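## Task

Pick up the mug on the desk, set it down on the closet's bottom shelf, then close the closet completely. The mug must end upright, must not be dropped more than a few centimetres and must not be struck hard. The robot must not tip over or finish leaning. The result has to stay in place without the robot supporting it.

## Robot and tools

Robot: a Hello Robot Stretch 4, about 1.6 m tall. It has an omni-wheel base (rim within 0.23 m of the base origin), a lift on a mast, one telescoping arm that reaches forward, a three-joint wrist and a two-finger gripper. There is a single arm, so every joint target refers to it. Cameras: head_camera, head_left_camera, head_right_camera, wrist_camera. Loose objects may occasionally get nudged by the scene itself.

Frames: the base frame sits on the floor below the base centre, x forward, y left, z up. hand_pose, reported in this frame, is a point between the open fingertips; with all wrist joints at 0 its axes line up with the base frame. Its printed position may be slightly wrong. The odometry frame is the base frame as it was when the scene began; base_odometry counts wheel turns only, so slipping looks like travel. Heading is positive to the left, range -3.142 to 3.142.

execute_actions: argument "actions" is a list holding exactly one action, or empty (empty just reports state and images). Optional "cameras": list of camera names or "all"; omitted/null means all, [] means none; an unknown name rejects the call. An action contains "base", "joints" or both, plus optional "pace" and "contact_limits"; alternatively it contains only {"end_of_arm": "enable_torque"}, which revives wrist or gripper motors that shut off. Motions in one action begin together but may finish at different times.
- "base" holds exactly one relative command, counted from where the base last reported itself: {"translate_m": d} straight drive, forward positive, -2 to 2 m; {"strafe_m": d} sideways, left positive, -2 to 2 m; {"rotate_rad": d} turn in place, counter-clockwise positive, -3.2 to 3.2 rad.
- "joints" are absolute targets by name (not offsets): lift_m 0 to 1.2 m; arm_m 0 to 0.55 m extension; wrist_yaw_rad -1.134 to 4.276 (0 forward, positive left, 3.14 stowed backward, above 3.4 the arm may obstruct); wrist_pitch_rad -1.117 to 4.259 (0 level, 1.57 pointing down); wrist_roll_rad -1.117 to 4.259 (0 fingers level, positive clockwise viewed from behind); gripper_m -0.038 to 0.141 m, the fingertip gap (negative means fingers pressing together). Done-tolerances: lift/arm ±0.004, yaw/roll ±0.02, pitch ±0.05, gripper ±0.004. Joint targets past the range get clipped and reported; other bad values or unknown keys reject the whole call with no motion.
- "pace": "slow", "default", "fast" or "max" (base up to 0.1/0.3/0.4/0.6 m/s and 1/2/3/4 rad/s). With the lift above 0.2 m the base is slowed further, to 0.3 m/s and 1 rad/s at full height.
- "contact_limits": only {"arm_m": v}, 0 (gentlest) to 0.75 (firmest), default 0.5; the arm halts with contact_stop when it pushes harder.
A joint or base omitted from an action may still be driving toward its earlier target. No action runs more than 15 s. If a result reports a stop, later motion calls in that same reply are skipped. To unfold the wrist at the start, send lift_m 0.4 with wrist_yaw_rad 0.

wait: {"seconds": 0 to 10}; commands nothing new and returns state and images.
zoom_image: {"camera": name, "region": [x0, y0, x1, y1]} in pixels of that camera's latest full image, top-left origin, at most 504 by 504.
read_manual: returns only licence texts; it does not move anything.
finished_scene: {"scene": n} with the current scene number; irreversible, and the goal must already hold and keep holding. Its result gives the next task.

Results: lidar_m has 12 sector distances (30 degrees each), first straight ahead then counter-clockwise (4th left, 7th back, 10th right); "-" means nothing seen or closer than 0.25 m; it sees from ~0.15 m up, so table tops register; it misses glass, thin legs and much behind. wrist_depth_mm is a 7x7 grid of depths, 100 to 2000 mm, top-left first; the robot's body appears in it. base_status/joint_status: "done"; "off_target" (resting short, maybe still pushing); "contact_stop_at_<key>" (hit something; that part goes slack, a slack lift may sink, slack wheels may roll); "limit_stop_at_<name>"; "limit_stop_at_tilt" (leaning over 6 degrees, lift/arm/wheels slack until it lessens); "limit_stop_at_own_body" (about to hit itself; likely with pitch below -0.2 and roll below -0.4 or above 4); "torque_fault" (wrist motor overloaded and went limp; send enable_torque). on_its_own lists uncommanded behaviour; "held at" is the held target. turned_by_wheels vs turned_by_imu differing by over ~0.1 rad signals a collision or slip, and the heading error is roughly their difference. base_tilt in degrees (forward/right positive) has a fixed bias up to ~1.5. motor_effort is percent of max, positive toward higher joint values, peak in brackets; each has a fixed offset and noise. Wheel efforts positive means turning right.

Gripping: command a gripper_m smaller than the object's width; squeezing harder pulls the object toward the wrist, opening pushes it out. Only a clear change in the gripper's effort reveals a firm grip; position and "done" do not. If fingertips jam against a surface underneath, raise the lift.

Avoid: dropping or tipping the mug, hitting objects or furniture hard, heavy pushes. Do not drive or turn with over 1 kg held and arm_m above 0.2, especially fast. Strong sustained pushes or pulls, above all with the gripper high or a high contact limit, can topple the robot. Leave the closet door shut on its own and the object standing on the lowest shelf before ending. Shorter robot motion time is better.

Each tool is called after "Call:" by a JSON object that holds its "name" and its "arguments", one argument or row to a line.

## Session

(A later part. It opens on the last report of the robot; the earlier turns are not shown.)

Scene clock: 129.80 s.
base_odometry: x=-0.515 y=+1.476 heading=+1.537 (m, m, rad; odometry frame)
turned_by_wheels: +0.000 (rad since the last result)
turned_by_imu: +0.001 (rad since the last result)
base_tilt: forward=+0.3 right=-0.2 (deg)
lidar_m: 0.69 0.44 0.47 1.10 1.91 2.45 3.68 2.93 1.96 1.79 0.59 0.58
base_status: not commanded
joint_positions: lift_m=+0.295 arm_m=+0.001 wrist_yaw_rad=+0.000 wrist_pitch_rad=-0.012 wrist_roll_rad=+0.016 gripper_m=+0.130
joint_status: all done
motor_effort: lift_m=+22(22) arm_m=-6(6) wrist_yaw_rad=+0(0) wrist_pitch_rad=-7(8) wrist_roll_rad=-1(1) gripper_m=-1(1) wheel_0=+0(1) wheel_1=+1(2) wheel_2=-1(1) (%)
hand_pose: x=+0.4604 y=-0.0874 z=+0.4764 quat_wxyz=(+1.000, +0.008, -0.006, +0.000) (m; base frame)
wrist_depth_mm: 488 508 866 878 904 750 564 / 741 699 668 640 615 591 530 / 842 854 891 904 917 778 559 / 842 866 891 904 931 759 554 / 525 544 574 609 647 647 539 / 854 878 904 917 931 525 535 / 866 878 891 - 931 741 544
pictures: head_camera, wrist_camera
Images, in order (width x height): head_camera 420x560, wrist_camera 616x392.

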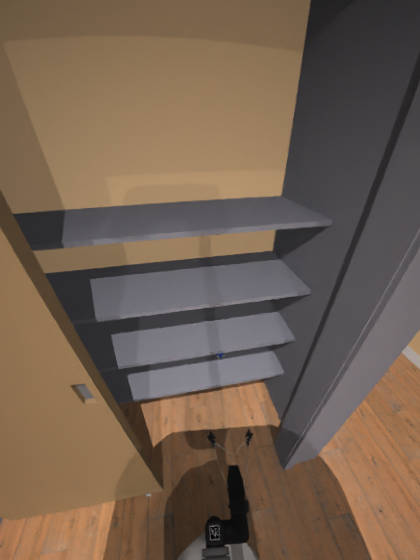

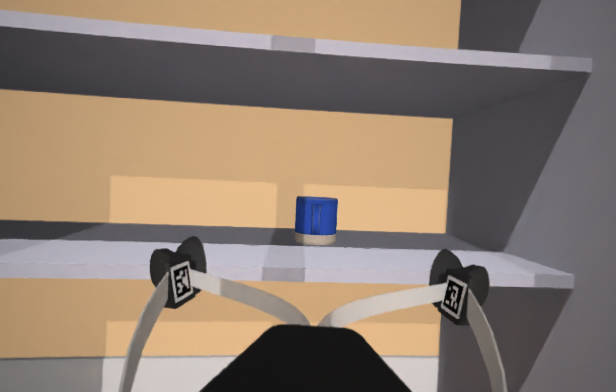

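Call:
{"name": "execute_actions", "arguments": {
  "actions": [
    {"base":{"translate_m":-0.15},"joints":{"gripper_m":-0.03}}
  ],
  "cameras": []
}}

Call:
{"name": "execute_actions", "arguments": {
  "actions": [
    {"base":{"rotate_rad":0.1},"joints":{"lift_m":0.865}}
  ],
  "cameras": []
}}

Call:
{"name": "execute_actions", "arguments": {
  "actions": [
    {"base":{"strafe_m":0.35}}
  ],
  "cameras": ["head_camera","wrist_camera"]
}}

Scene clock: 132.33 s.
base_odometry: x=-0.520 y=+1.326 heading=+1.537 (m, m, rad; odometry frame)
turned_by_wheels: +0.000 (rad since the last result)
turned_by_imu: +0.001 (rad since the last result)
base_tilt: forward=+0.3 right=-0.5 (deg)
lidar_m: 0.84 0.58 0.71 1.90 1.92 2.43 3.51 2.75 1.96 1.81 0.85 0.69
base_status: done
joint_positions: lift_m=+0.295 arm_m=+0.001 wrist_yaw_rad=+0.000 wrist_pitch_rad=-0.012 wrist_roll_rad=+0.016 gripper_m=-0.030
joint_status: all done
motor_effort: lift_m=+21(21) arm_m=-6(6) wrist_yaw_rad=+0(0) wrist_pitch_rad=-8(8) wrist_roll_rad=-1(1) gripper_m=-15(18) wheel_0=-2(7) wheel_1=-3(9) wheel_2=+1(8) (%)
hand_pose: x=+0.4604 y=-0.0874 z=+0.4764 quat_wxyz=(+1.000, +0.008, -0.006, +0.000) (m; base frame)
wrist_depth_mm: 960 976 1008 1025 1042 820 591 / 741 707 759 741 788 723 585 / 976 991 1025 1042 1060 809 580 / 991 991 1025 1060 1060 798 512 / 715 768 809 647 788 732 512 / 1008 1025 180 198 180 723 445 / 991 960 1025 - 1078 661 445
pictures: none
No camera images: the call's "cameras" was empty. Leave "cameras" out to get every camera's image.

Scene clock: 135.50 s.
base_odometry: x=-0.520 y=+1.326 heading=+1.636 (m, m, rad; odometry frame)
turned_by_wheels: +0.099 (rad since the last result)
turned_by_imu: +0.101 (rad since the last result)
base_tilt: forward=+0.2 right=-0.1 (deg)
lidar_m: 0.82 0.59 0.78 1.87 1.94 2.65 3.55 2.67 1.90 1.78 0.75 0.69
base_status: done
joint_positions: lift_m=+0.865 arm_m=+0.001 wrist_yaw_rad=+0.000 wrist_pitch_rad=-0.012 wrist_roll_rad=+0.016 gripper_m=-0.030
joint_status: all done
motor_effort: lift_m=+22(23) arm_m=-6(6) wrist_yaw_rad=+0(0) wrist_pitch_rad=-7(7) wrist_roll_rad=-1(1) gripper_m=-15(15) wheel_0=-3(7) wheel_1=-3(8) wheel_2=-1(8) (%)
hand_pose: x=+0.4604 y=-0.0874 z=+1.0464 quat_wxyz=(+1.000, +0.008, -0.006, +0.000) (m; base frame)
wrist_depth_mm: 1008 1025 1008 1025 991 1008 691 / 917 866 820 788 750 741 654 / 1042 1042 1042 1025 1042 1025 683 / 1025 1042 1042 1025 1042 946 676 / 1060 1042 1042 634 1042 878 640 / 1025 1060 180 198 180 904 668 / 732 699 798 - 788 732 661
pictures: none
No camera images: the call's "cameras" was empty. Leave "cameras" out to get every camera's image.

Scene clock: 138.00 s.
base_odometry: x=-0.869 y=+1.303 heading=+1.636 (m, m, rad; odometry frame)
turned_by_wheels: +0.000 (rad since the last result)
turned_by_imu: +0.002 (rad since the last result)
base_tilt: forward=+0.3 right=-0.3 (deg)
lidar_m: 0.54 0.54 0.74 1.53 1.60 2.18 3.55 2.87 2.27 2.16 0.93 0.90
base_status: done
joint_positions: lift_m=+0.865 arm_m=+0.001 wrist_yaw_rad=+0.000 wrist_pitch_rad=-0.012 wrist_roll_rad=+0.016 gripper_m=-0.030
joint_status: not commanded
motor_effort: lift_m=+21(21) arm_m=-6(6) wrist_yaw_rad=+0(0) wrist_pitch_rad=-7(7) wrist_roll_rad=-1(1) gripper_m=-16(17) wheel_0=+0(10) wheel_1=+0(13) wheel_2=-1(2) (%)
hand_pose: x=+0.4604 y=-0.0874 z=+1.0464 quat_wxyz=(+1.000, +0.008, -0.006, +0.000) (m; base frame)
wrist_depth_mm: 307 307 306 304 615 1008 991 / 309 309 309 307 691 741 723 / 310 310 310 310 1025 1008 1025 / 312 312 310 312 1025 1025 1025 / 315 315 315 314 640 1025 1042 / 317 319 180 198 180 1042 1025 / 320 319 317 - 788 732 842
pictures: head_camera, wrist_camera
Images, in order (width x height): head_camera 420x560, wrist_camera 616x392.

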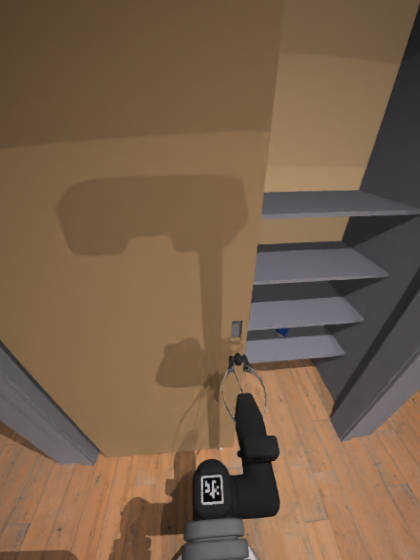

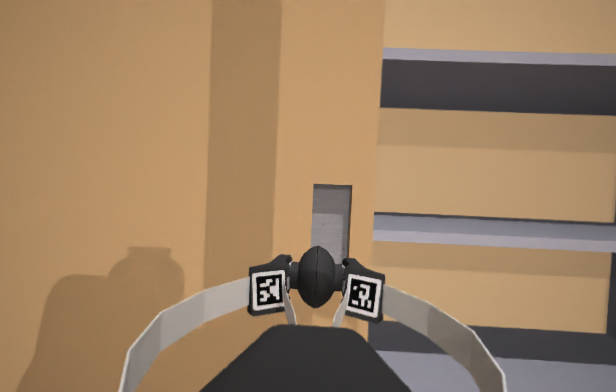

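Call:
{"name": "execute_actions", "arguments": {
  "actions": [
    {"base":{"strafe_m":-0.01},"joints":{"arm_m":0.14},"contact_limits":{"arm_m":0.3},"pace":"slow"}
  ],
  "cameras": ["wrist_camera"]
}}

Call:
{"name": "execute_actions", "arguments": {
  "actions": [
    {"base":{"strafe_m":-0.2},"joints":{"arm_m":0.125},"pace":"slow"}
  ],
  "cameras": ["wrist_camera"]
}}

Scene clock: 140.13 s.
base_odometry: x=-0.859 y=+1.304 heading=+1.636 (m, m, rad; odometry frame)
turned_by_wheels: +0.000 (rad since the last result)
turned_by_imu: +0.009 (rad since the last result)
base_tilt: forward=+0.1 right=-0.4 (deg)
lidar_m: 0.53 0.54 0.76 1.53 1.63 2.22 3.56 2.91 2.26 2.14 0.96 0.86
base_status: done
joint_positions: lift_m=+0.865 arm_m=+0.089 wrist_yaw_rad=-0.006 wrist_pitch_rad=-0.013 wrist_roll_rad=+0.016 gripper_m=-0.030
joint_status: arm_m contact_stop (moved +0.088 of +0.139)
on_its_own: arm_m is slack since a contact_stop (your +0.140 is given up); wrist_yaw_rad is at rest, and its effort (+16) is outside its rest range (-13 to +13)
motor_effort: lift_m=+21(21) arm_m=+0(18) wrist_yaw_rad=+16(44) wrist_pitch_rad=-4(14) wrist_roll_rad=-1(1) gripper_m=-14(16) wheel_0=+1(5) wheel_1=+3(4) wheel_2=-3(10) (%)
contact_limits: arm_m 0.3
hand_pose: x=+0.5483 y=-0.0890 z=+1.0469 quat_wxyz=(+1.000, +0.008, -0.007, -0.003) (m; base frame)
wrist_depth_mm: 224 224 222 222 221 917 931 / 224 224 224 223 621 741 715 / 226 226 224 224 931 931 931 / 228 227 226 227 878 946 960 / 229 228 229 227 539 707 788 / 231 230 181 189 180 946 946 / 232 232 231 - 798 715 842
pictures: wrist_camera
Images, in order (width x height): wrist_camera 616x392.

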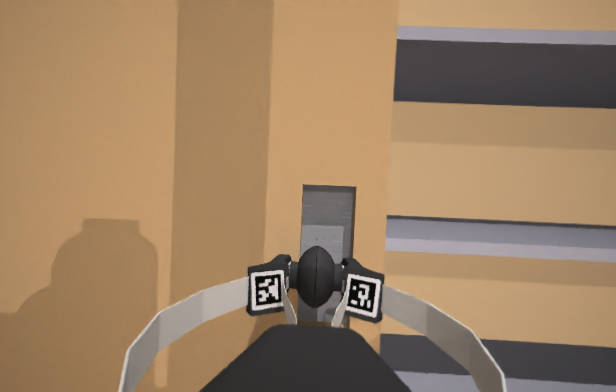

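not run: a stop came earlier in this reply.

Call:
{"name": "execute_actions", "arguments": {
  "actions": [
    {"base":{"strafe_m":-0.2},"joints":{"arm_m":0.098},"pace":"slow"}
  ],
  "cameras": ["wrist_camera"]
}}

Scene clock: 143.30 s.
base_odometry: x=-0.660 y=+1.316 heading=+1.637 (m, m, rad; odometry frame)
turned_by_wheels: +0.001 (rad since the last result)
turned_by_imu: +0.091 (rad since the last result)
base_tilt: forward=+0.1 right=-0.3 (deg)
lidar_m: 0.53 0.60 0.88 1.71 1.83 2.73 3.49 2.64 2.06 1.98 0.83 0.87
base_status: done
joint_positions: lift_m=+0.865 arm_m=+0.096 wrist_yaw_rad=+0.003 wrist_pitch_rad=-0.013 wrist_roll_rad=+0.016 gripper_m=-0.030
joint_status: all done
motor_effort: lift_m=+21(21) arm_m=+11(16) wrist_yaw_rad=-9(51) wrist_pitch_rad=-2(4) wrist_roll_rad=-1(1) gripper_m=-10(14) wheel_0=+14(21) wheel_1=+3(8) wheel_2=-8(12) (%)
hand_pose: x=+0.5557 y=-0.0866 z=+1.0470 quat_wxyz=(+1.000, +0.008, -0.007, +0.002) (m; base frame)
wrist_depth_mm: 237 231 224 217 512 559 554 / 240 233 226 220 683 750 723 / 241 235 227 220 904 891 866 / 242 236 229 224 917 904 878 / 245 236 230 220 521 691 615 / 246 238 183 189 178 904 891 / 247 239 234 - 788 723 831
pictures: wrist_camera
Images, in order (width x height): wrist_camera 616x392.

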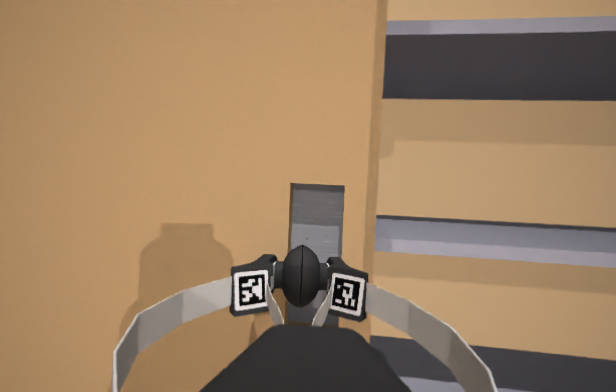

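Call:
{"name": "execute_actions", "arguments": {
  "actions": [
    {"base":{"rotate_rad":-0.18},"joints":{"arm_m":0.105},"pace":"slow"}
  ],
  "cameras": []
}}

Call:
{"name": "execute_actions", "arguments": {
  "actions": [
    {"base":{"strafe_m":-0.2},"pace":"slow"}
  ],
  "cameras": ["wrist_camera","head_camera"]
}}

Scene clock: 144.50 s.
base_odometry: x=-0.660 y=+1.316 heading=+1.457 (m, m, rad; odometry frame)
turned_by_wheels: -0.180 (rad since the last result)
turned_by_imu: -0.181 (rad since the last result)
base_tilt: forward=+0.4 right=-0.3 (deg)
lidar_m: 0.54 0.54 0.70 1.72 1.74 2.23 3.50 2.77 2.16 1.95 0.81 0.59
base_status: done
joint_positions: lift_m=+0.865 arm_m=+0.104 wrist_yaw_rad=-0.005 wrist_pitch_rad=-0.012 wrist_roll_rad=+0.016 gripper_m=-0.030
joint_status: all done
motor_effort: lift_m=+21(21) arm_m=+6(12) wrist_yaw_rad=+12(86) wrist_pitch_rad=-6(6) wrist_roll_rad=-1(1) gripper_m=-16(18) wheel_0=+0(25) wheel_1=+1(15) wheel_2=-1(10) (%)
hand_pose: x=+0.5629 y=-0.0888 z=+1.0466 quat_wxyz=(+1.000, +0.008, -0.006, -0.002) (m; base frame)
wrist_depth_mm: 213 216 221 225 229 233 768 / 215 219 222 226 230 235 715 / 216 220 224 228 231 236 788 / 218 222 226 230 234 251 778 / 220 223 228 230 236 252 715 / 221 225 177 198 181 917 768 / 223 225 229 - 240 243 732
pictures: none
No camera images: the call's "cameras" was empty. Leave "cameras" out to get every camera's image.

Scene clock: 147.63 s.
base_odometry: x=-0.461 y=+1.294 heading=+1.457 (m, m, rad; odometry frame)
turned_by_wheels: +0.000 (rad since the last result)
turned_by_imu: +0.001 (rad since the last result)
base_tilt: forward=+0.2 right=-0.3 (deg)
lidar_m: 0.55 0.58 0.74 1.92 1.95 2.51 3.48 2.76 1.93 1.77 1.85 0.71
base_status: done
joint_positions: lift_m=+0.865 arm_m=+0.104 wrist_yaw_rad=+0.000 wrist_pitch_rad=-0.012 wrist_roll_rad=+0.016 gripper_m=-0.030
joint_status: not commanded
motor_effort: lift_m=+20(21) arm_m=+6(6) wrist_yaw_rad=-2(14) wrist_pitch_rad=-6(6) wrist_roll_rad=-1(1) gripper_m=-16(16) wheel_0=+3(10) wheel_1=-2(6) wheel_2=+0(2) (%)
hand_pose: x=+0.5633 y=-0.0873 z=+1.0466 quat_wxyz=(+1.000, +0.008, -0.006, +0.000) (m; base frame)
wrist_depth_mm: 231 234 559 597 960 707 564 / 234 236 741 798 768 683 554 / 234 237 946 960 976 759 544 / 236 242 946 960 991 759 544 / 237 246 554 564 661 691 539 / 240 243 181 198 180 699 539 / 241 244 759 - 798 621 535
pictures: head_camera, wrist_camera
Images, in order (width x height): head_camera 420x560, wrist_camera 616x392.

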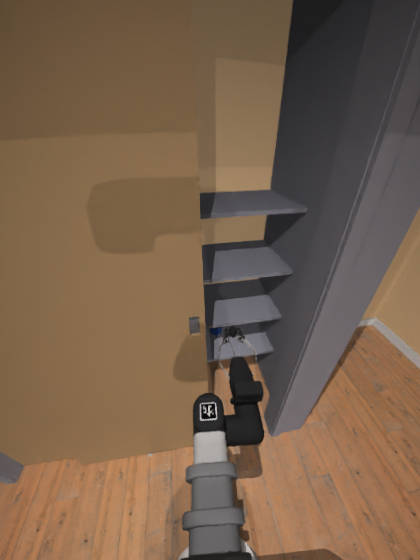

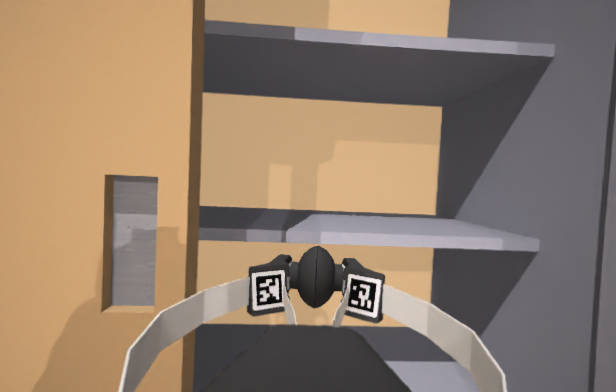

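Call:
{"name": "execute_actions", "arguments": {
  "actions": [
    {"base":{"rotate_rad":0.09},"joints":{"arm_m":0.05,"wrist_yaw_rad":-0.7}}
  ],
  "cameras": ["wrist_camera","head_camera"]
}}

Scene clock: 148.83 s.
base_odometry: x=-0.461 y=+1.294 heading=+1.546 (m, m, rad; odometry frame)
turned_by_wheels: +0.089 (rad since the last result)
turned_by_imu: +0.091 (rad since the last result)
base_tilt: forward=+0.2 right=-0.3 (deg)
lidar_m: 0.56 0.59 0.78 1.90 1.98 2.72 3.54 2.57 1.89 1.79 0.80 0.71
base_status: done
joint_positions: lift_m=+0.865 arm_m=+0.051 wrist_yaw_rad=-0.700 wrist_pitch_rad=-0.012 wrist_roll_rad=+0.016 gripper_m=-0.030
joint_status: all done
motor_effort: lift_m=+21(20) arm_m=-6(6) wrist_yaw_rad=-2(8) wrist_pitch_rad=-6(6) wrist_roll_rad=-1(1) gripper_m=-16(16) wheel_0=-2(6) wheel_1=-2(5) wheel_2=-2(7) (%)
hand_pose: x=+0.3864 y=-0.2526 z=+1.0465 quat_wxyz=(+0.939, +0.005, -0.008, -0.343) (m; base frame)
wrist_depth_mm: 603 946 976 525 525 1708 1464 / 854 878 820 525 535 1708 1464 / 878 991 960 525 544 1756 1464 / 854 960 891 525 549 1756 1464 / 878 1025 946 473 559 1708 1464 / 891 960 181 198 180 1661 1464 / 732 699 798 - 603 1576 1499
pictures: head_camera, wrist_camera
Images, in order (width x height): head_camera 420x560, wrist_camera 616x392.

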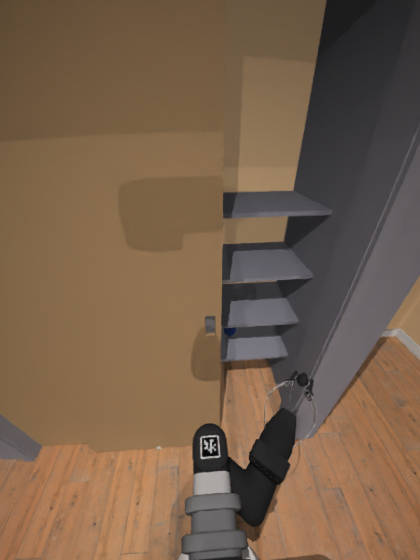

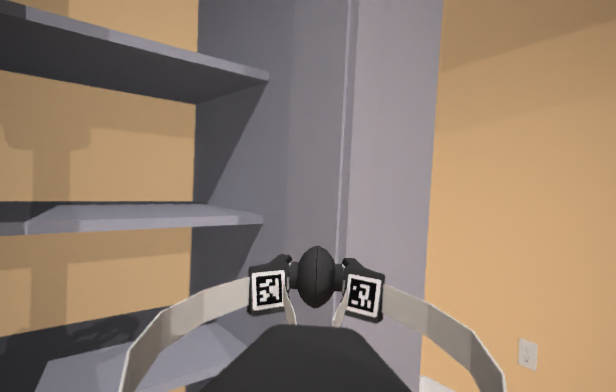

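Call:
{"name": "execute_actions", "arguments": {
  "actions": [
    {"base":{"strafe_m":0.29},"joints":{"arm_m":0.15}}
  ],
  "cameras": ["wrist_camera","head_camera"]
}}

Scene clock: 151.20 s.
base_odometry: x=-0.751 y=+1.301 heading=+1.546 (m, m, rad; odometry frame)
turned_by_wheels: +0.000 (rad since the last result)
turned_by_imu: +0.001 (rad since the last result)
base_tilt: forward=+0.1 right=-0.2 (deg)
lidar_m: 0.55 0.57 0.85 1.62 1.69 2.31 3.52 2.81 2.18 2.05 0.90 0.59
base_status: done
joint_positions: lift_m=+0.865 arm_m=+0.149 wrist_yaw_rad=-0.700 wrist_pitch_rad=-0.012 wrist_roll_rad=+0.016 gripper_m=-0.030
joint_status: all done
motor_effort: lift_m=+20(21) arm_m=+6(4) wrist_yaw_rad=-1(2) wrist_pitch_rad=-7(7) wrist_roll_rad=-1(1) gripper_m=-17(17) wheel_0=+0(10) wheel_1=+1(8) wheel_2=+0(2) (%)
hand_pose: x=+0.4842 y=-0.2527 z=+1.0465 quat_wxyz=(+0.939, +0.005, -0.008, -0.343) (m; base frame)
wrist_depth_mm: 208 236 273 322 878 621 683 / 210 237 274 325 866 621 699 / 211 239 278 330 878 621 1618 / 213 242 281 343 878 621 1618 / 214 244 283 312 854 621 1618 / 216 241 181 198 181 603 1618 / 219 238 278 - 842 597 1661
pictures: head_camera, wrist_camera
Images, in order (width x height): head_camera 420x560, wrist_camera 616x392.

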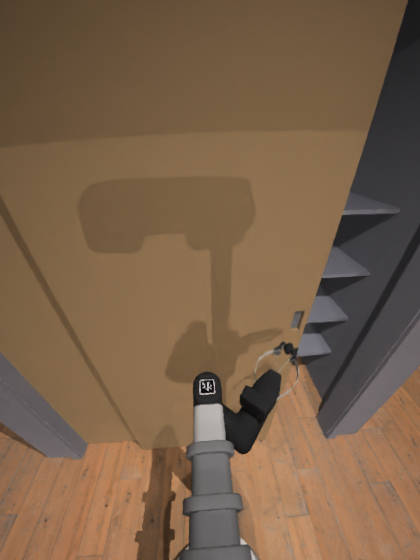

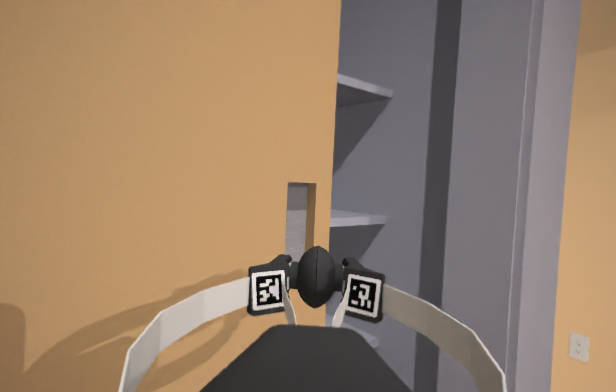

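Call:
{"name": "execute_actions", "arguments": {
  "actions": [
    {"base":{"strafe_m":-0.06},"joints":{"arm_m":0.22},"pace":"slow"}
  ],
  "cameras": []
}}

Call:
{"name": "execute_actions", "arguments": {
  "actions": [
    {"joints":{"arm_m":0.27},"contact_limits":{"arm_m":0.25},"pace":"slow"}
  ],
  "cameras": ["wrist_camera"]
}}

Scene clock: 153.27 s.
base_odometry: x=-0.691 y=+1.299 heading=+1.546 (m, m, rad; odometry frame)
turned_by_wheels: +0.000 (rad since the last result)
turned_by_imu: +0.000 (rad since the last result)
base_tilt: forward=+0.2 right=-0.2 (deg)
lidar_m: 0.53 0.58 0.84 1.69 1.78 2.39 3.52 2.84 2.12 2.01 0.88 0.57
base_status: done
joint_positions: lift_m=+0.865 arm_m=+0.219 wrist_yaw_rad=-0.700 wrist_pitch_rad=-0.012 wrist_roll_rad=+0.016 gripper_m=-0.030
joint_status: all done
motor_effort: lift_m=+21(20) arm_m=+6(6) wrist_yaw_rad=+0(1) wrist_pitch_rad=-7(7) wrist_roll_rad=-1(1) gripper_m=-15(16) wheel_0=+2(6) wheel_1=-3(8) wheel_2=+0(0) (%)
hand_pose: x=+0.5542 y=-0.2527 z=+1.0465 quat_wxyz=(+0.939, +0.005, -0.008, -0.343) (m; base frame)
wrist_depth_mm: 153 172 199 236 809 559 496 / 153 174 201 239 778 559 492 / 154 175 202 243 809 559 504 / 156 177 206 254 798 559 504 / 157 179 207 229 768 564 508 / 158 177 181 198 180 549 517 / 160 175 203 - 759 517 574
pictures: none
No camera images: the call's "cameras" was empty. Leave "cameras" out to get every camera's image.

Scene clock: 154.63 s.
base_odometry: x=-0.691 y=+1.299 heading=+1.546 (m, m, rad; odometry frame)
turned_by_wheels: -0.001 (rad since the last result)
turned_by_imu: +0.000 (rad since the last result)
base_tilt: forward=+0.3 right=-0.3 (deg)
lidar_m: 0.54 0.57 0.90 1.66 1.76 2.40 3.55 2.90 2.15 2.00 0.84 0.57
base_status: not commanded
joint_positions: lift_m=+0.865 arm_m=+0.252 wrist_yaw_rad=-0.721 wrist_pitch_rad=-0.012 wrist_roll_rad=+0.016 gripper_m=-0.030
joint_status: arm_m contact_stop (moved +0.033 of +0.051)
on_its_own: arm_m is slack since a contact_stop (your +0.270 is given up); wrist_yaw_rad is at rest, and its effort (+61) is outside its rest range (-13 to +13)
motor_effort: lift_m=+20(21) arm_m=+0(16) wrist_yaw_rad=+61(84) wrist_pitch_rad=-6(7) wrist_roll_rad=-1(1) gripper_m=-14(16) wheel_0=+0(5) wheel_1=-1(3) wheel_2=-9(9) (%)
contact_limits: arm_m 0.25
hand_pose: x=+0.5817 y=-0.2562 z=+1.0466 quat_wxyz=(+0.936, +0.005, -0.008, -0.353) (m; base frame)
wrist_depth_mm: 131 150 174 208 768 647 480 / 132 151 176 211 759 554 480 / 133 152 177 213 778 549 488 / 135 153 179 229 788 549 488 / 135 155 181 207 759 549 496 / 137 156 171 188 181 535 500 / 138 152 178 - 741 512 500
pictures: wrist_camera
Images, in order (width x height): wrist_camera 616x392.

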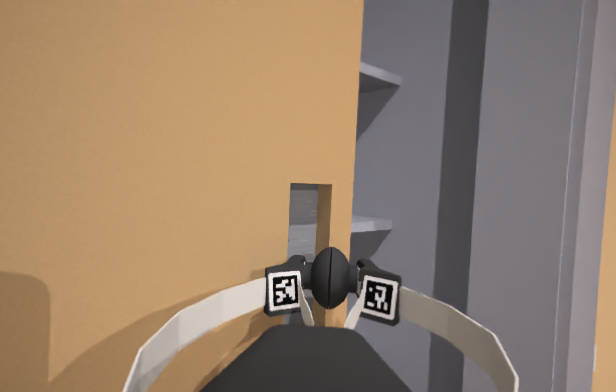

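Call:
{"name": "execute_actions", "arguments": {
  "actions": [
    {"base":{"strafe_m":0.025},"joints":{"arm_m":0.225,"wrist_yaw_rad":-0.7},"pace":"slow"}
  ],
  "cameras": []
}}

Call:
{"name": "execute_actions", "arguments": {
  "actions": [
    {"joints":{"arm_m":0.252},"contact_limits":{"arm_m":0.25},"pace":"slow"}
  ],
  "cameras": ["wrist_camera"]
}}

Call:
{"name": "execute_actions", "arguments": {
  "actions": [
    {"base":{"strafe_m":-0.2},"pace":"slow"}
  ],
  "cameras": ["wrist_camera","head_camera"]
}}

Scene clock: 156.07 s.
base_odometry: x=-0.716 y=+1.300 heading=+1.545 (m, m, rad; odometry frame)
turned_by_wheels: +0.000 (rad since the last result)
turned_by_imu: +0.000 (rad since the last result)
base_tilt: forward=+0.3 right=-0.2 (deg)
lidar_m: 0.54 0.59 0.85 1.66 1.73 2.38 3.54 2.82 2.13 2.04 0.87 0.59
base_status: done
joint_positions: lift_m=+0.865 arm_m=+0.226 wrist_yaw_rad=-0.700 wrist_pitch_rad=-0.012 wrist_roll_rad=+0.016 gripper_m=-0.030
joint_status: all done
motor_effort: lift_m=+21(20) arm_m=-6(3) wrist_yaw_rad=+0(60) wrist_pitch_rad=-6(6) wrist_roll_rad=-1(1) gripper_m=-17(18) wheel_0=-3(12) wheel_1=+2(5) wheel_2=-3(9) (%)
hand_pose: x=+0.5612 y=-0.2528 z=+1.0466 quat_wxyz=(+0.939, +0.005, -0.008, -0.343) (m; base frame)
wrist_depth_mm: 148 167 193 229 809 683 504 / 149 169 196 233 778 683 504 / 150 170 197 235 798 580 517 / 151 172 200 250 820 580 512 / 152 173 201 223 798 585 517 / 154 172 181 198 180 569 525 / 155 169 198 - 778 544 525
pictures: none
No camera images: the call's "cameras" was empty. Leave "cameras" out to get every camera's image.

Scene clock: 157.40 s.
base_odometry: x=-0.716 y=+1.300 heading=+1.544 (m, m, rad; odometry frame)
turned_by_wheels: -0.001 (rad since the last result)
turned_by_imu: -0.001 (rad since the last result)
base_tilt: forward=+0.1 right=-0.5 (deg)
lidar_m: 0.55 0.58 0.85 1.65 1.75 2.36 3.54 2.82 2.16 2.05 0.88 0.60
base_status: not commanded
joint_positions: lift_m=+0.865 arm_m=+0.250 wrist_yaw_rad=-0.725 wrist_pitch_rad=-0.012 wrist_roll_rad=+0.016 gripper_m=-0.030
joint_status: all done
on_its_own: wrist_yaw_rad is at rest, and its effort (+72) is outside its rest range (-13 to +13)
motor_effort: lift_m=+21(21) arm_m=+10(15) wrist_yaw_rad=+72(71) wrist_pitch_rad=-7(6) wrist_roll_rad=-1(1) gripper_m=-16(16) wheel_0=-7(7) wheel_1=-1(1) wheel_2=-10(10) (%)
contact_limits: arm_m 0.25
hand_pose: x=+0.5790 y=-0.2568 z=+1.0465 quat_wxyz=(+0.935, +0.005, -0.008, -0.355) (m; base frame)
wrist_depth_mm: 133 152 177 213 788 668 496 / 135 153 179 216 768 574 508 / 135 155 181 219 778 569 504 / 137 156 183 235 778 564 512 / 138 158 185 211 778 564 517 / 139 159 172 186 183 544 521 / 140 154 181 - 768 530 525
pictures: wrist_camera
Images, in order (width x height): wrist_camera 616x392.

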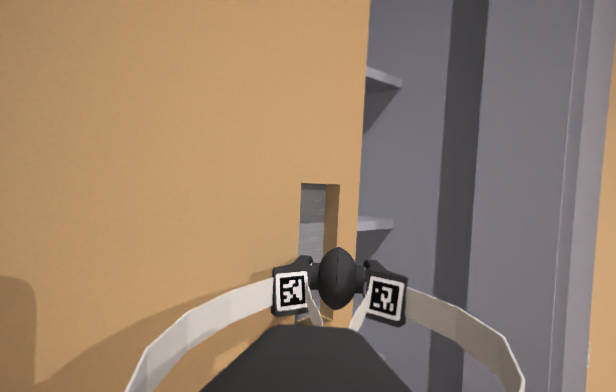

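Scene clock: 160.57 s.
base_odometry: x=-0.516 y=+1.294 heading=+1.544 (m, m, rad; odometry frame)
turned_by_wheels: +0.000 (rad since the last result)
turned_by_imu: +0.001 (rad since the last result)
base_tilt: forward=+0.1 right=-0.2 (deg)
lidar_m: 0.55 0.59 0.88 1.86 1.92 2.64 3.53 2.67 1.94 1.82 0.80 0.60
base_status: done
joint_positions: lift_m=+0.865 arm_m=+0.250 wrist_yaw_rad=-0.717 wrist_pitch_rad=-0.012 wrist_roll_rad=+0.016 gripper_m=-0.030
joint_status: not commanded
on_its_own: wrist_yaw_rad is at rest, and its effort (+49) is outside its rest range (-13 to +13)
motor_effort: lift_m=+21(20) arm_m=+9(10) wrist_yaw_rad=+49(72) wrist_pitch_rad=-5(7) wrist_roll_rad=-1(1) gripper_m=-13(17) wheel_0=+9(19) wheel_1=-2(10) wheel_2=-9(11) (%)
hand_pose: x=+0.5813 y=-0.2555 z=+1.0467 quat_wxyz=(+0.936, +0.005, -0.009, -0.351) (m; base frame)
wrist_depth_mm: 134 152 177 211 580 382 442 / 135 153 178 213 580 382 459 / 136 154 180 216 580 379 477 / 137 156 182 231 569 379 492 / 138 157 183 210 445 379 1397 / 139 156 173 190 181 368 1430 / 141 155 181 - 439 366 1430
pictures: head_camera, wrist_camera
Images, in order (width x height): head_camera 420x560, wrist_camera 616x392.

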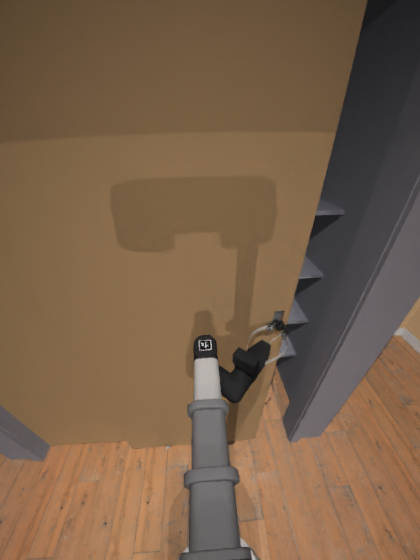

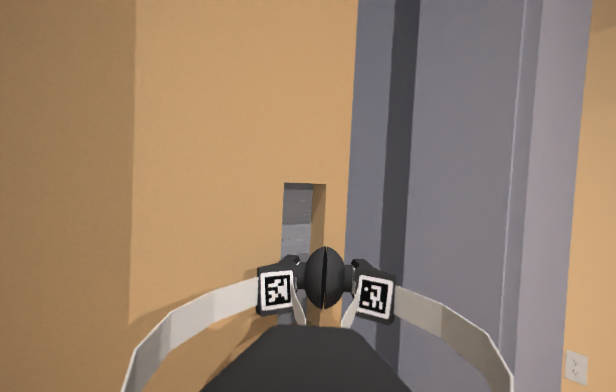

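Working, by friction. Continue.

Call:
{"name": "execute_actions", "arguments": {
  "actions": [
    {"base":{"strafe_m":-0.13},"pace":"slow"}
  ],
  "cameras": ["wrist_camera","head_camera"]
}}

Scene clock: 163.03 s.
base_odometry: x=-0.387 y=+1.290 heading=+1.544 (m, m, rad; odometry frame)
turned_by_wheels: +0.000 (rad since the last result)
turned_by_imu: +0.000 (rad since the last result)
base_tilt: forward=+0.3 right=-0.5 (deg)
lidar_m: 0.55 0.58 0.88 1.99 2.08 2.82 3.53 2.48 1.77 1.70 0.81 0.58
base_status: done
joint_positions: lift_m=+0.865 arm_m=+0.250 wrist_yaw_rad=-0.714 wrist_pitch_rad=-0.012 wrist_roll_rad=+0.016 gripper_m=-0.030
joint_status: not commanded
on_its_own: wrist_yaw_rad is at rest, and its effort (+39) is outside its rest range (-13 to +13)
motor_effort: lift_m=+21(21) arm_m=+9(9) wrist_yaw_rad=+39(53) wrist_pitch_rad=-5(5) wrist_roll_rad=-1(2) gripper_m=-12(14) wheel_0=+5(15) wheel_1=-3(5) wheel_2=-4(7) (%)
hand_pose: x=+0.5821 y=-0.2550 z=+1.0467 quat_wxyz=(+0.937, +0.005, -0.008, -0.349) (m; base frame)
wrist_depth_mm: 135 153 177 212 309 279 1336 / 136 154 179 215 307 286 1366 / 137 156 181 217 306 293 1397 / 138 157 183 231 307 297 1366 / 139 158 185 214 297 306 1366 / 140 158 175 198 183 345 1397 / 142 155 181 - 291 277 1397
pictures: head_camera, wrist_camera
Images, in order (width x height): head_camera 420x560, wrist_camera 616x392.

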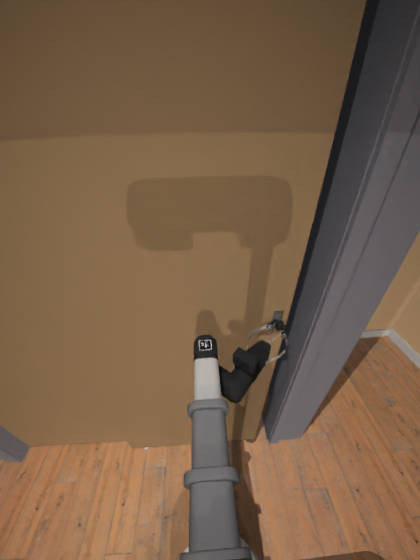

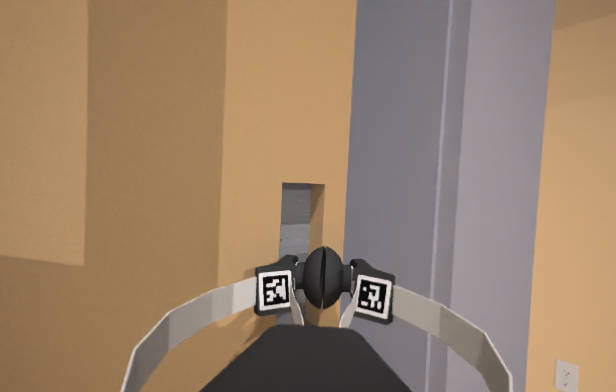

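Call:
{"name": "execute_actions", "arguments": {
  "actions": [
    {"base":{"strafe_m":-0.05},"pace":"slow"}
  ],
  "cameras": ["wrist_camera","head_camera"]
}}

Scene clock: 164.67 s.
base_odometry: x=-0.337 y=+1.289 heading=+1.544 (m, m, rad; odometry frame)
turned_by_wheels: +0.000 (rad since the last result)
turned_by_imu: +0.001 (rad since the last result)
base_tilt: forward=+0.3 right=-0.4 (deg)
lidar_m: 0.56 0.61 0.84 2.03 2.12 2.89 3.49 2.43 1.75 1.65 1.77 0.59
base_status: done
joint_positions: lift_m=+0.865 arm_m=+0.250 wrist_yaw_rad=-0.713 wrist_pitch_rad=-0.012 wrist_roll_rad=+0.016 gripper_m=-0.030
joint_status: not commanded
on_its_own: wrist_yaw_rad is at rest, and its effort (+38) is outside its rest range (-13 to +13)
motor_effort: lift_m=+21(21) arm_m=+9(9) wrist_yaw_rad=+38(48) wrist_pitch_rad=-6(5) wrist_roll_rad=-1(1) gripper_m=-14(15) wheel_0=+9(15) wheel_1=-2(9) wheel_2=-4(3) (%)
hand_pose: x=+0.5822 y=-0.2549 z=+1.0467 quat_wxyz=(+0.937, +0.005, -0.008, -0.349) (m; base frame)
wrist_depth_mm: 135 153 178 212 249 309 1336 / 136 155 180 215 248 315 1366 / 137 156 182 218 248 324 1366 / 138 158 183 230 251 329 1336 / 139 159 185 226 252 336 1336 / 141 158 176 200 182 343 1336 / 142 156 182 - 253 278 1366
pictures: head_camera, wrist_camera
Images, in order (width x height): head_camera 420x560, wrist_camera 616x392.

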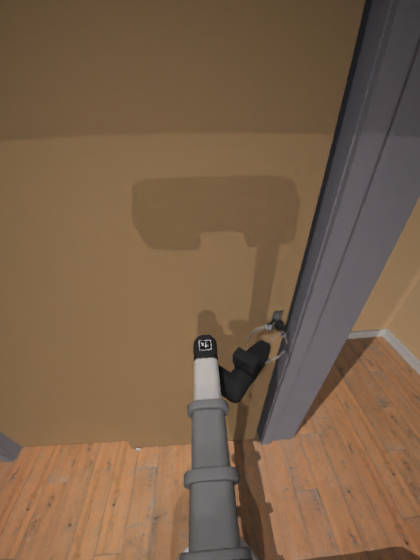

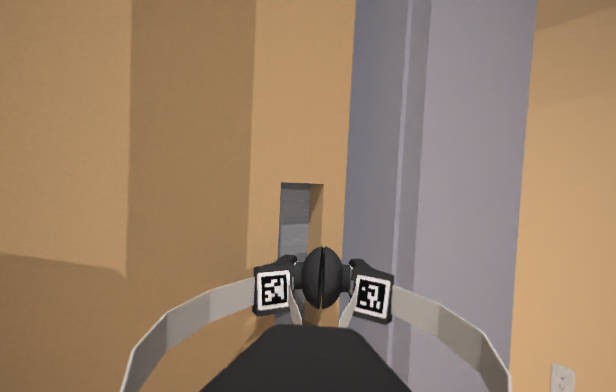

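Call:
{"name": "execute_actions", "arguments": {
  "actions": [
    {"base":{"strafe_m":-0.04},"pace":"slow"}
  ],
  "cameras": ["wrist_camera"]
}}

Scene clock: 166.20 s.
base_odometry: x=-0.297 y=+1.287 heading=+1.545 (m, m, rad; odometry frame)
turned_by_wheels: +0.001 (rad since the last result)
turned_by_imu: +0.002 (rad since the last result)
base_tilt: forward=+0.3 right=-0.4 (deg)
lidar_m: 0.55 0.59 0.88 2.08 2.14 2.92 3.54 2.39 1.71 1.63 1.73 0.60
base_status: done
joint_positions: lift_m=+0.865 arm_m=+0.250 wrist_yaw_rad=-0.719 wrist_pitch_rad=-0.013 wrist_roll_rad=+0.016 gripper_m=-0.030
joint_status: not commanded
on_its_own: wrist_yaw_rad is at rest, and its effort (+56) is outside its rest range (-13 to +13)
motor_effort: lift_m=+20(21) arm_m=+9(9) wrist_yaw_rad=+56(55) wrist_pitch_rad=-4(5) wrist_roll_rad=-1(1) gripper_m=-9(14) wheel_0=+20(20) wheel_1=+2(7) wheel_2=-4(5) (%)
hand_pose: x=+0.5807 y=-0.2558 z=+1.0468 quat_wxyz=(+0.936, +0.005, -0.009, -0.352) (m; base frame)
wrist_depth_mm: 137 154 180 214 223 310 1336 / 137 156 181 216 226 317 1336 / 138 157 183 220 227 325 1308 / 139 159 186 232 226 332 1308 / 140 160 186 226 230 340 1336 / 142 158 179 196 182 347 1336 / 143 158 183 - 248 310 1308
pictures: wrist_camera
Images, in order (width x height): wrist_camera 616x392.

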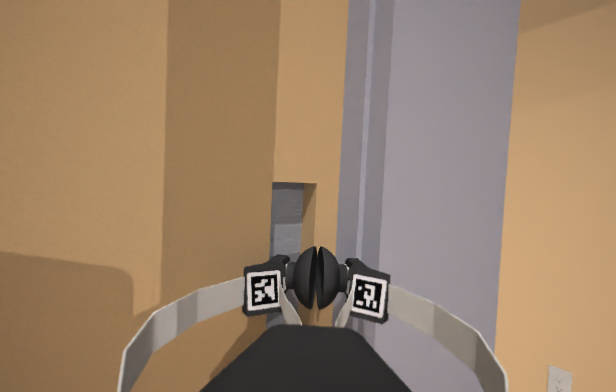

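Call:
{"name": "execute_actions", "arguments": {
  "actions": [
    {"base":{"strafe_m":0.03},"joints":{"arm_m":0.05}}
  ],
  "cameras": []
}}

Call:
{"name": "execute_actions", "arguments": {
  "actions": [
    {"base":{"strafe_m":-0.2},"joints":{"wrist_yaw_rad":0.0}}
  ],
  "cameras": ["wrist_camera","head_camera"]
}}

Scene clock: 168.00 s.
base_odometry: x=-0.327 y=+1.288 heading=+1.545 (m, m, rad; odometry frame)
turned_by_wheels: +0.000 (rad since the last result)
turned_by_imu: +0.000 (rad since the last result)
base_tilt: forward=+0.5 right=-0.2 (deg)
lidar_m: 0.56 0.59 0.89 2.05 2.13 2.90 3.52 2.41 1.76 1.63 1.76 0.59
base_status: done
joint_positions: lift_m=+0.865 arm_m=+0.051 wrist_yaw_rad=-0.700 wrist_pitch_rad=-0.012 wrist_roll_rad=+0.016 gripper_m=-0.030
joint_status: all done
motor_effort: lift_m=+21(20) arm_m=-6(7) wrist_yaw_rad=+0(55) wrist_pitch_rad=-6(7) wrist_roll_rad=-1(1) gripper_m=-15(17) wheel_0=+0(17) wheel_1=-1(11) wheel_2=-1(2) (%)
hand_pose: x=+0.3862 y=-0.2527 z=+1.0466 quat_wxyz=(+0.939, +0.005, -0.008, -0.343) (m; base frame)
wrist_depth_mm: 290 330 379 436 1661 1618 1366 / 294 332 384 442 1708 1576 1366 / 296 334 387 445 1708 1618 1336 / 298 340 394 452 1756 1618 1336 / 301 342 394 402 1756 1576 1336 / 303 338 181 198 181 1537 1366 / 306 334 389 - 1863 1499 1366
pictures: none
No camera images: the call's "cameras" was empty. Leave "cameras" out to get every camera's image.

Scene clock: 169.93 s.
base_odometry: x=-0.127 y=+1.283 heading=+1.545 (m, m, rad; odometry frame)
turned_by_wheels: +0.000 (rad since the last result)
turned_by_imu: +0.000 (rad since the last result)
base_tilt: forward=+0.3 right=-0.3 (deg)
lidar_m: 0.54 0.57 0.83 2.24 2.34 3.16 3.52 2.16 1.53 1.46 1.53 0.59
base_status: done
joint_positions: lift_m=+0.865 arm_m=+0.051 wrist_yaw_rad=+0.000 wrist_pitch_rad=-0.012 wrist_roll_rad=+0.016 gripper_m=-0.030
joint_status: all done
motor_effort: lift_m=+20(21) arm_m=-6(6) wrist_yaw_rad=+0(6) wrist_pitch_rad=-6(6) wrist_roll_rad=-1(1) gripper_m=-14(16) wheel_0=+0(8) wheel_1=+0(8) wheel_2=+0(3) (%)
hand_pose: x=+0.5104 y=-0.0875 z=+1.0466 quat_wxyz=(+1.000, +0.008, -0.006, +0.000) (m; base frame)
wrist_depth_mm: 291 290 289 289 259 271 271 / 294 293 291 290 260 272 272 / 296 294 293 291 262 274 274 / 297 297 297 294 264 276 276 / 300 297 298 266 266 279 278 / 303 300 181 198 181 279 279 / 304 301 300 - 283 282 282
pictures: head_camera, wrist_camera
Images, in order (width x height): head_camera 420x560, wrist_camera 616x392.

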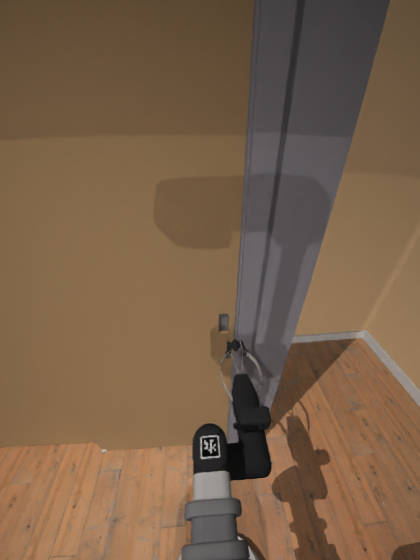

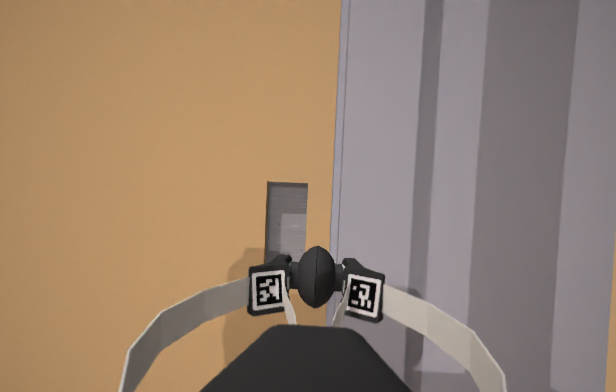

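Matches the initial closed look.

Call:
{"name": "finished_scene", "arguments": {
  "scene": 1
}}

The scene is finished: the task was done.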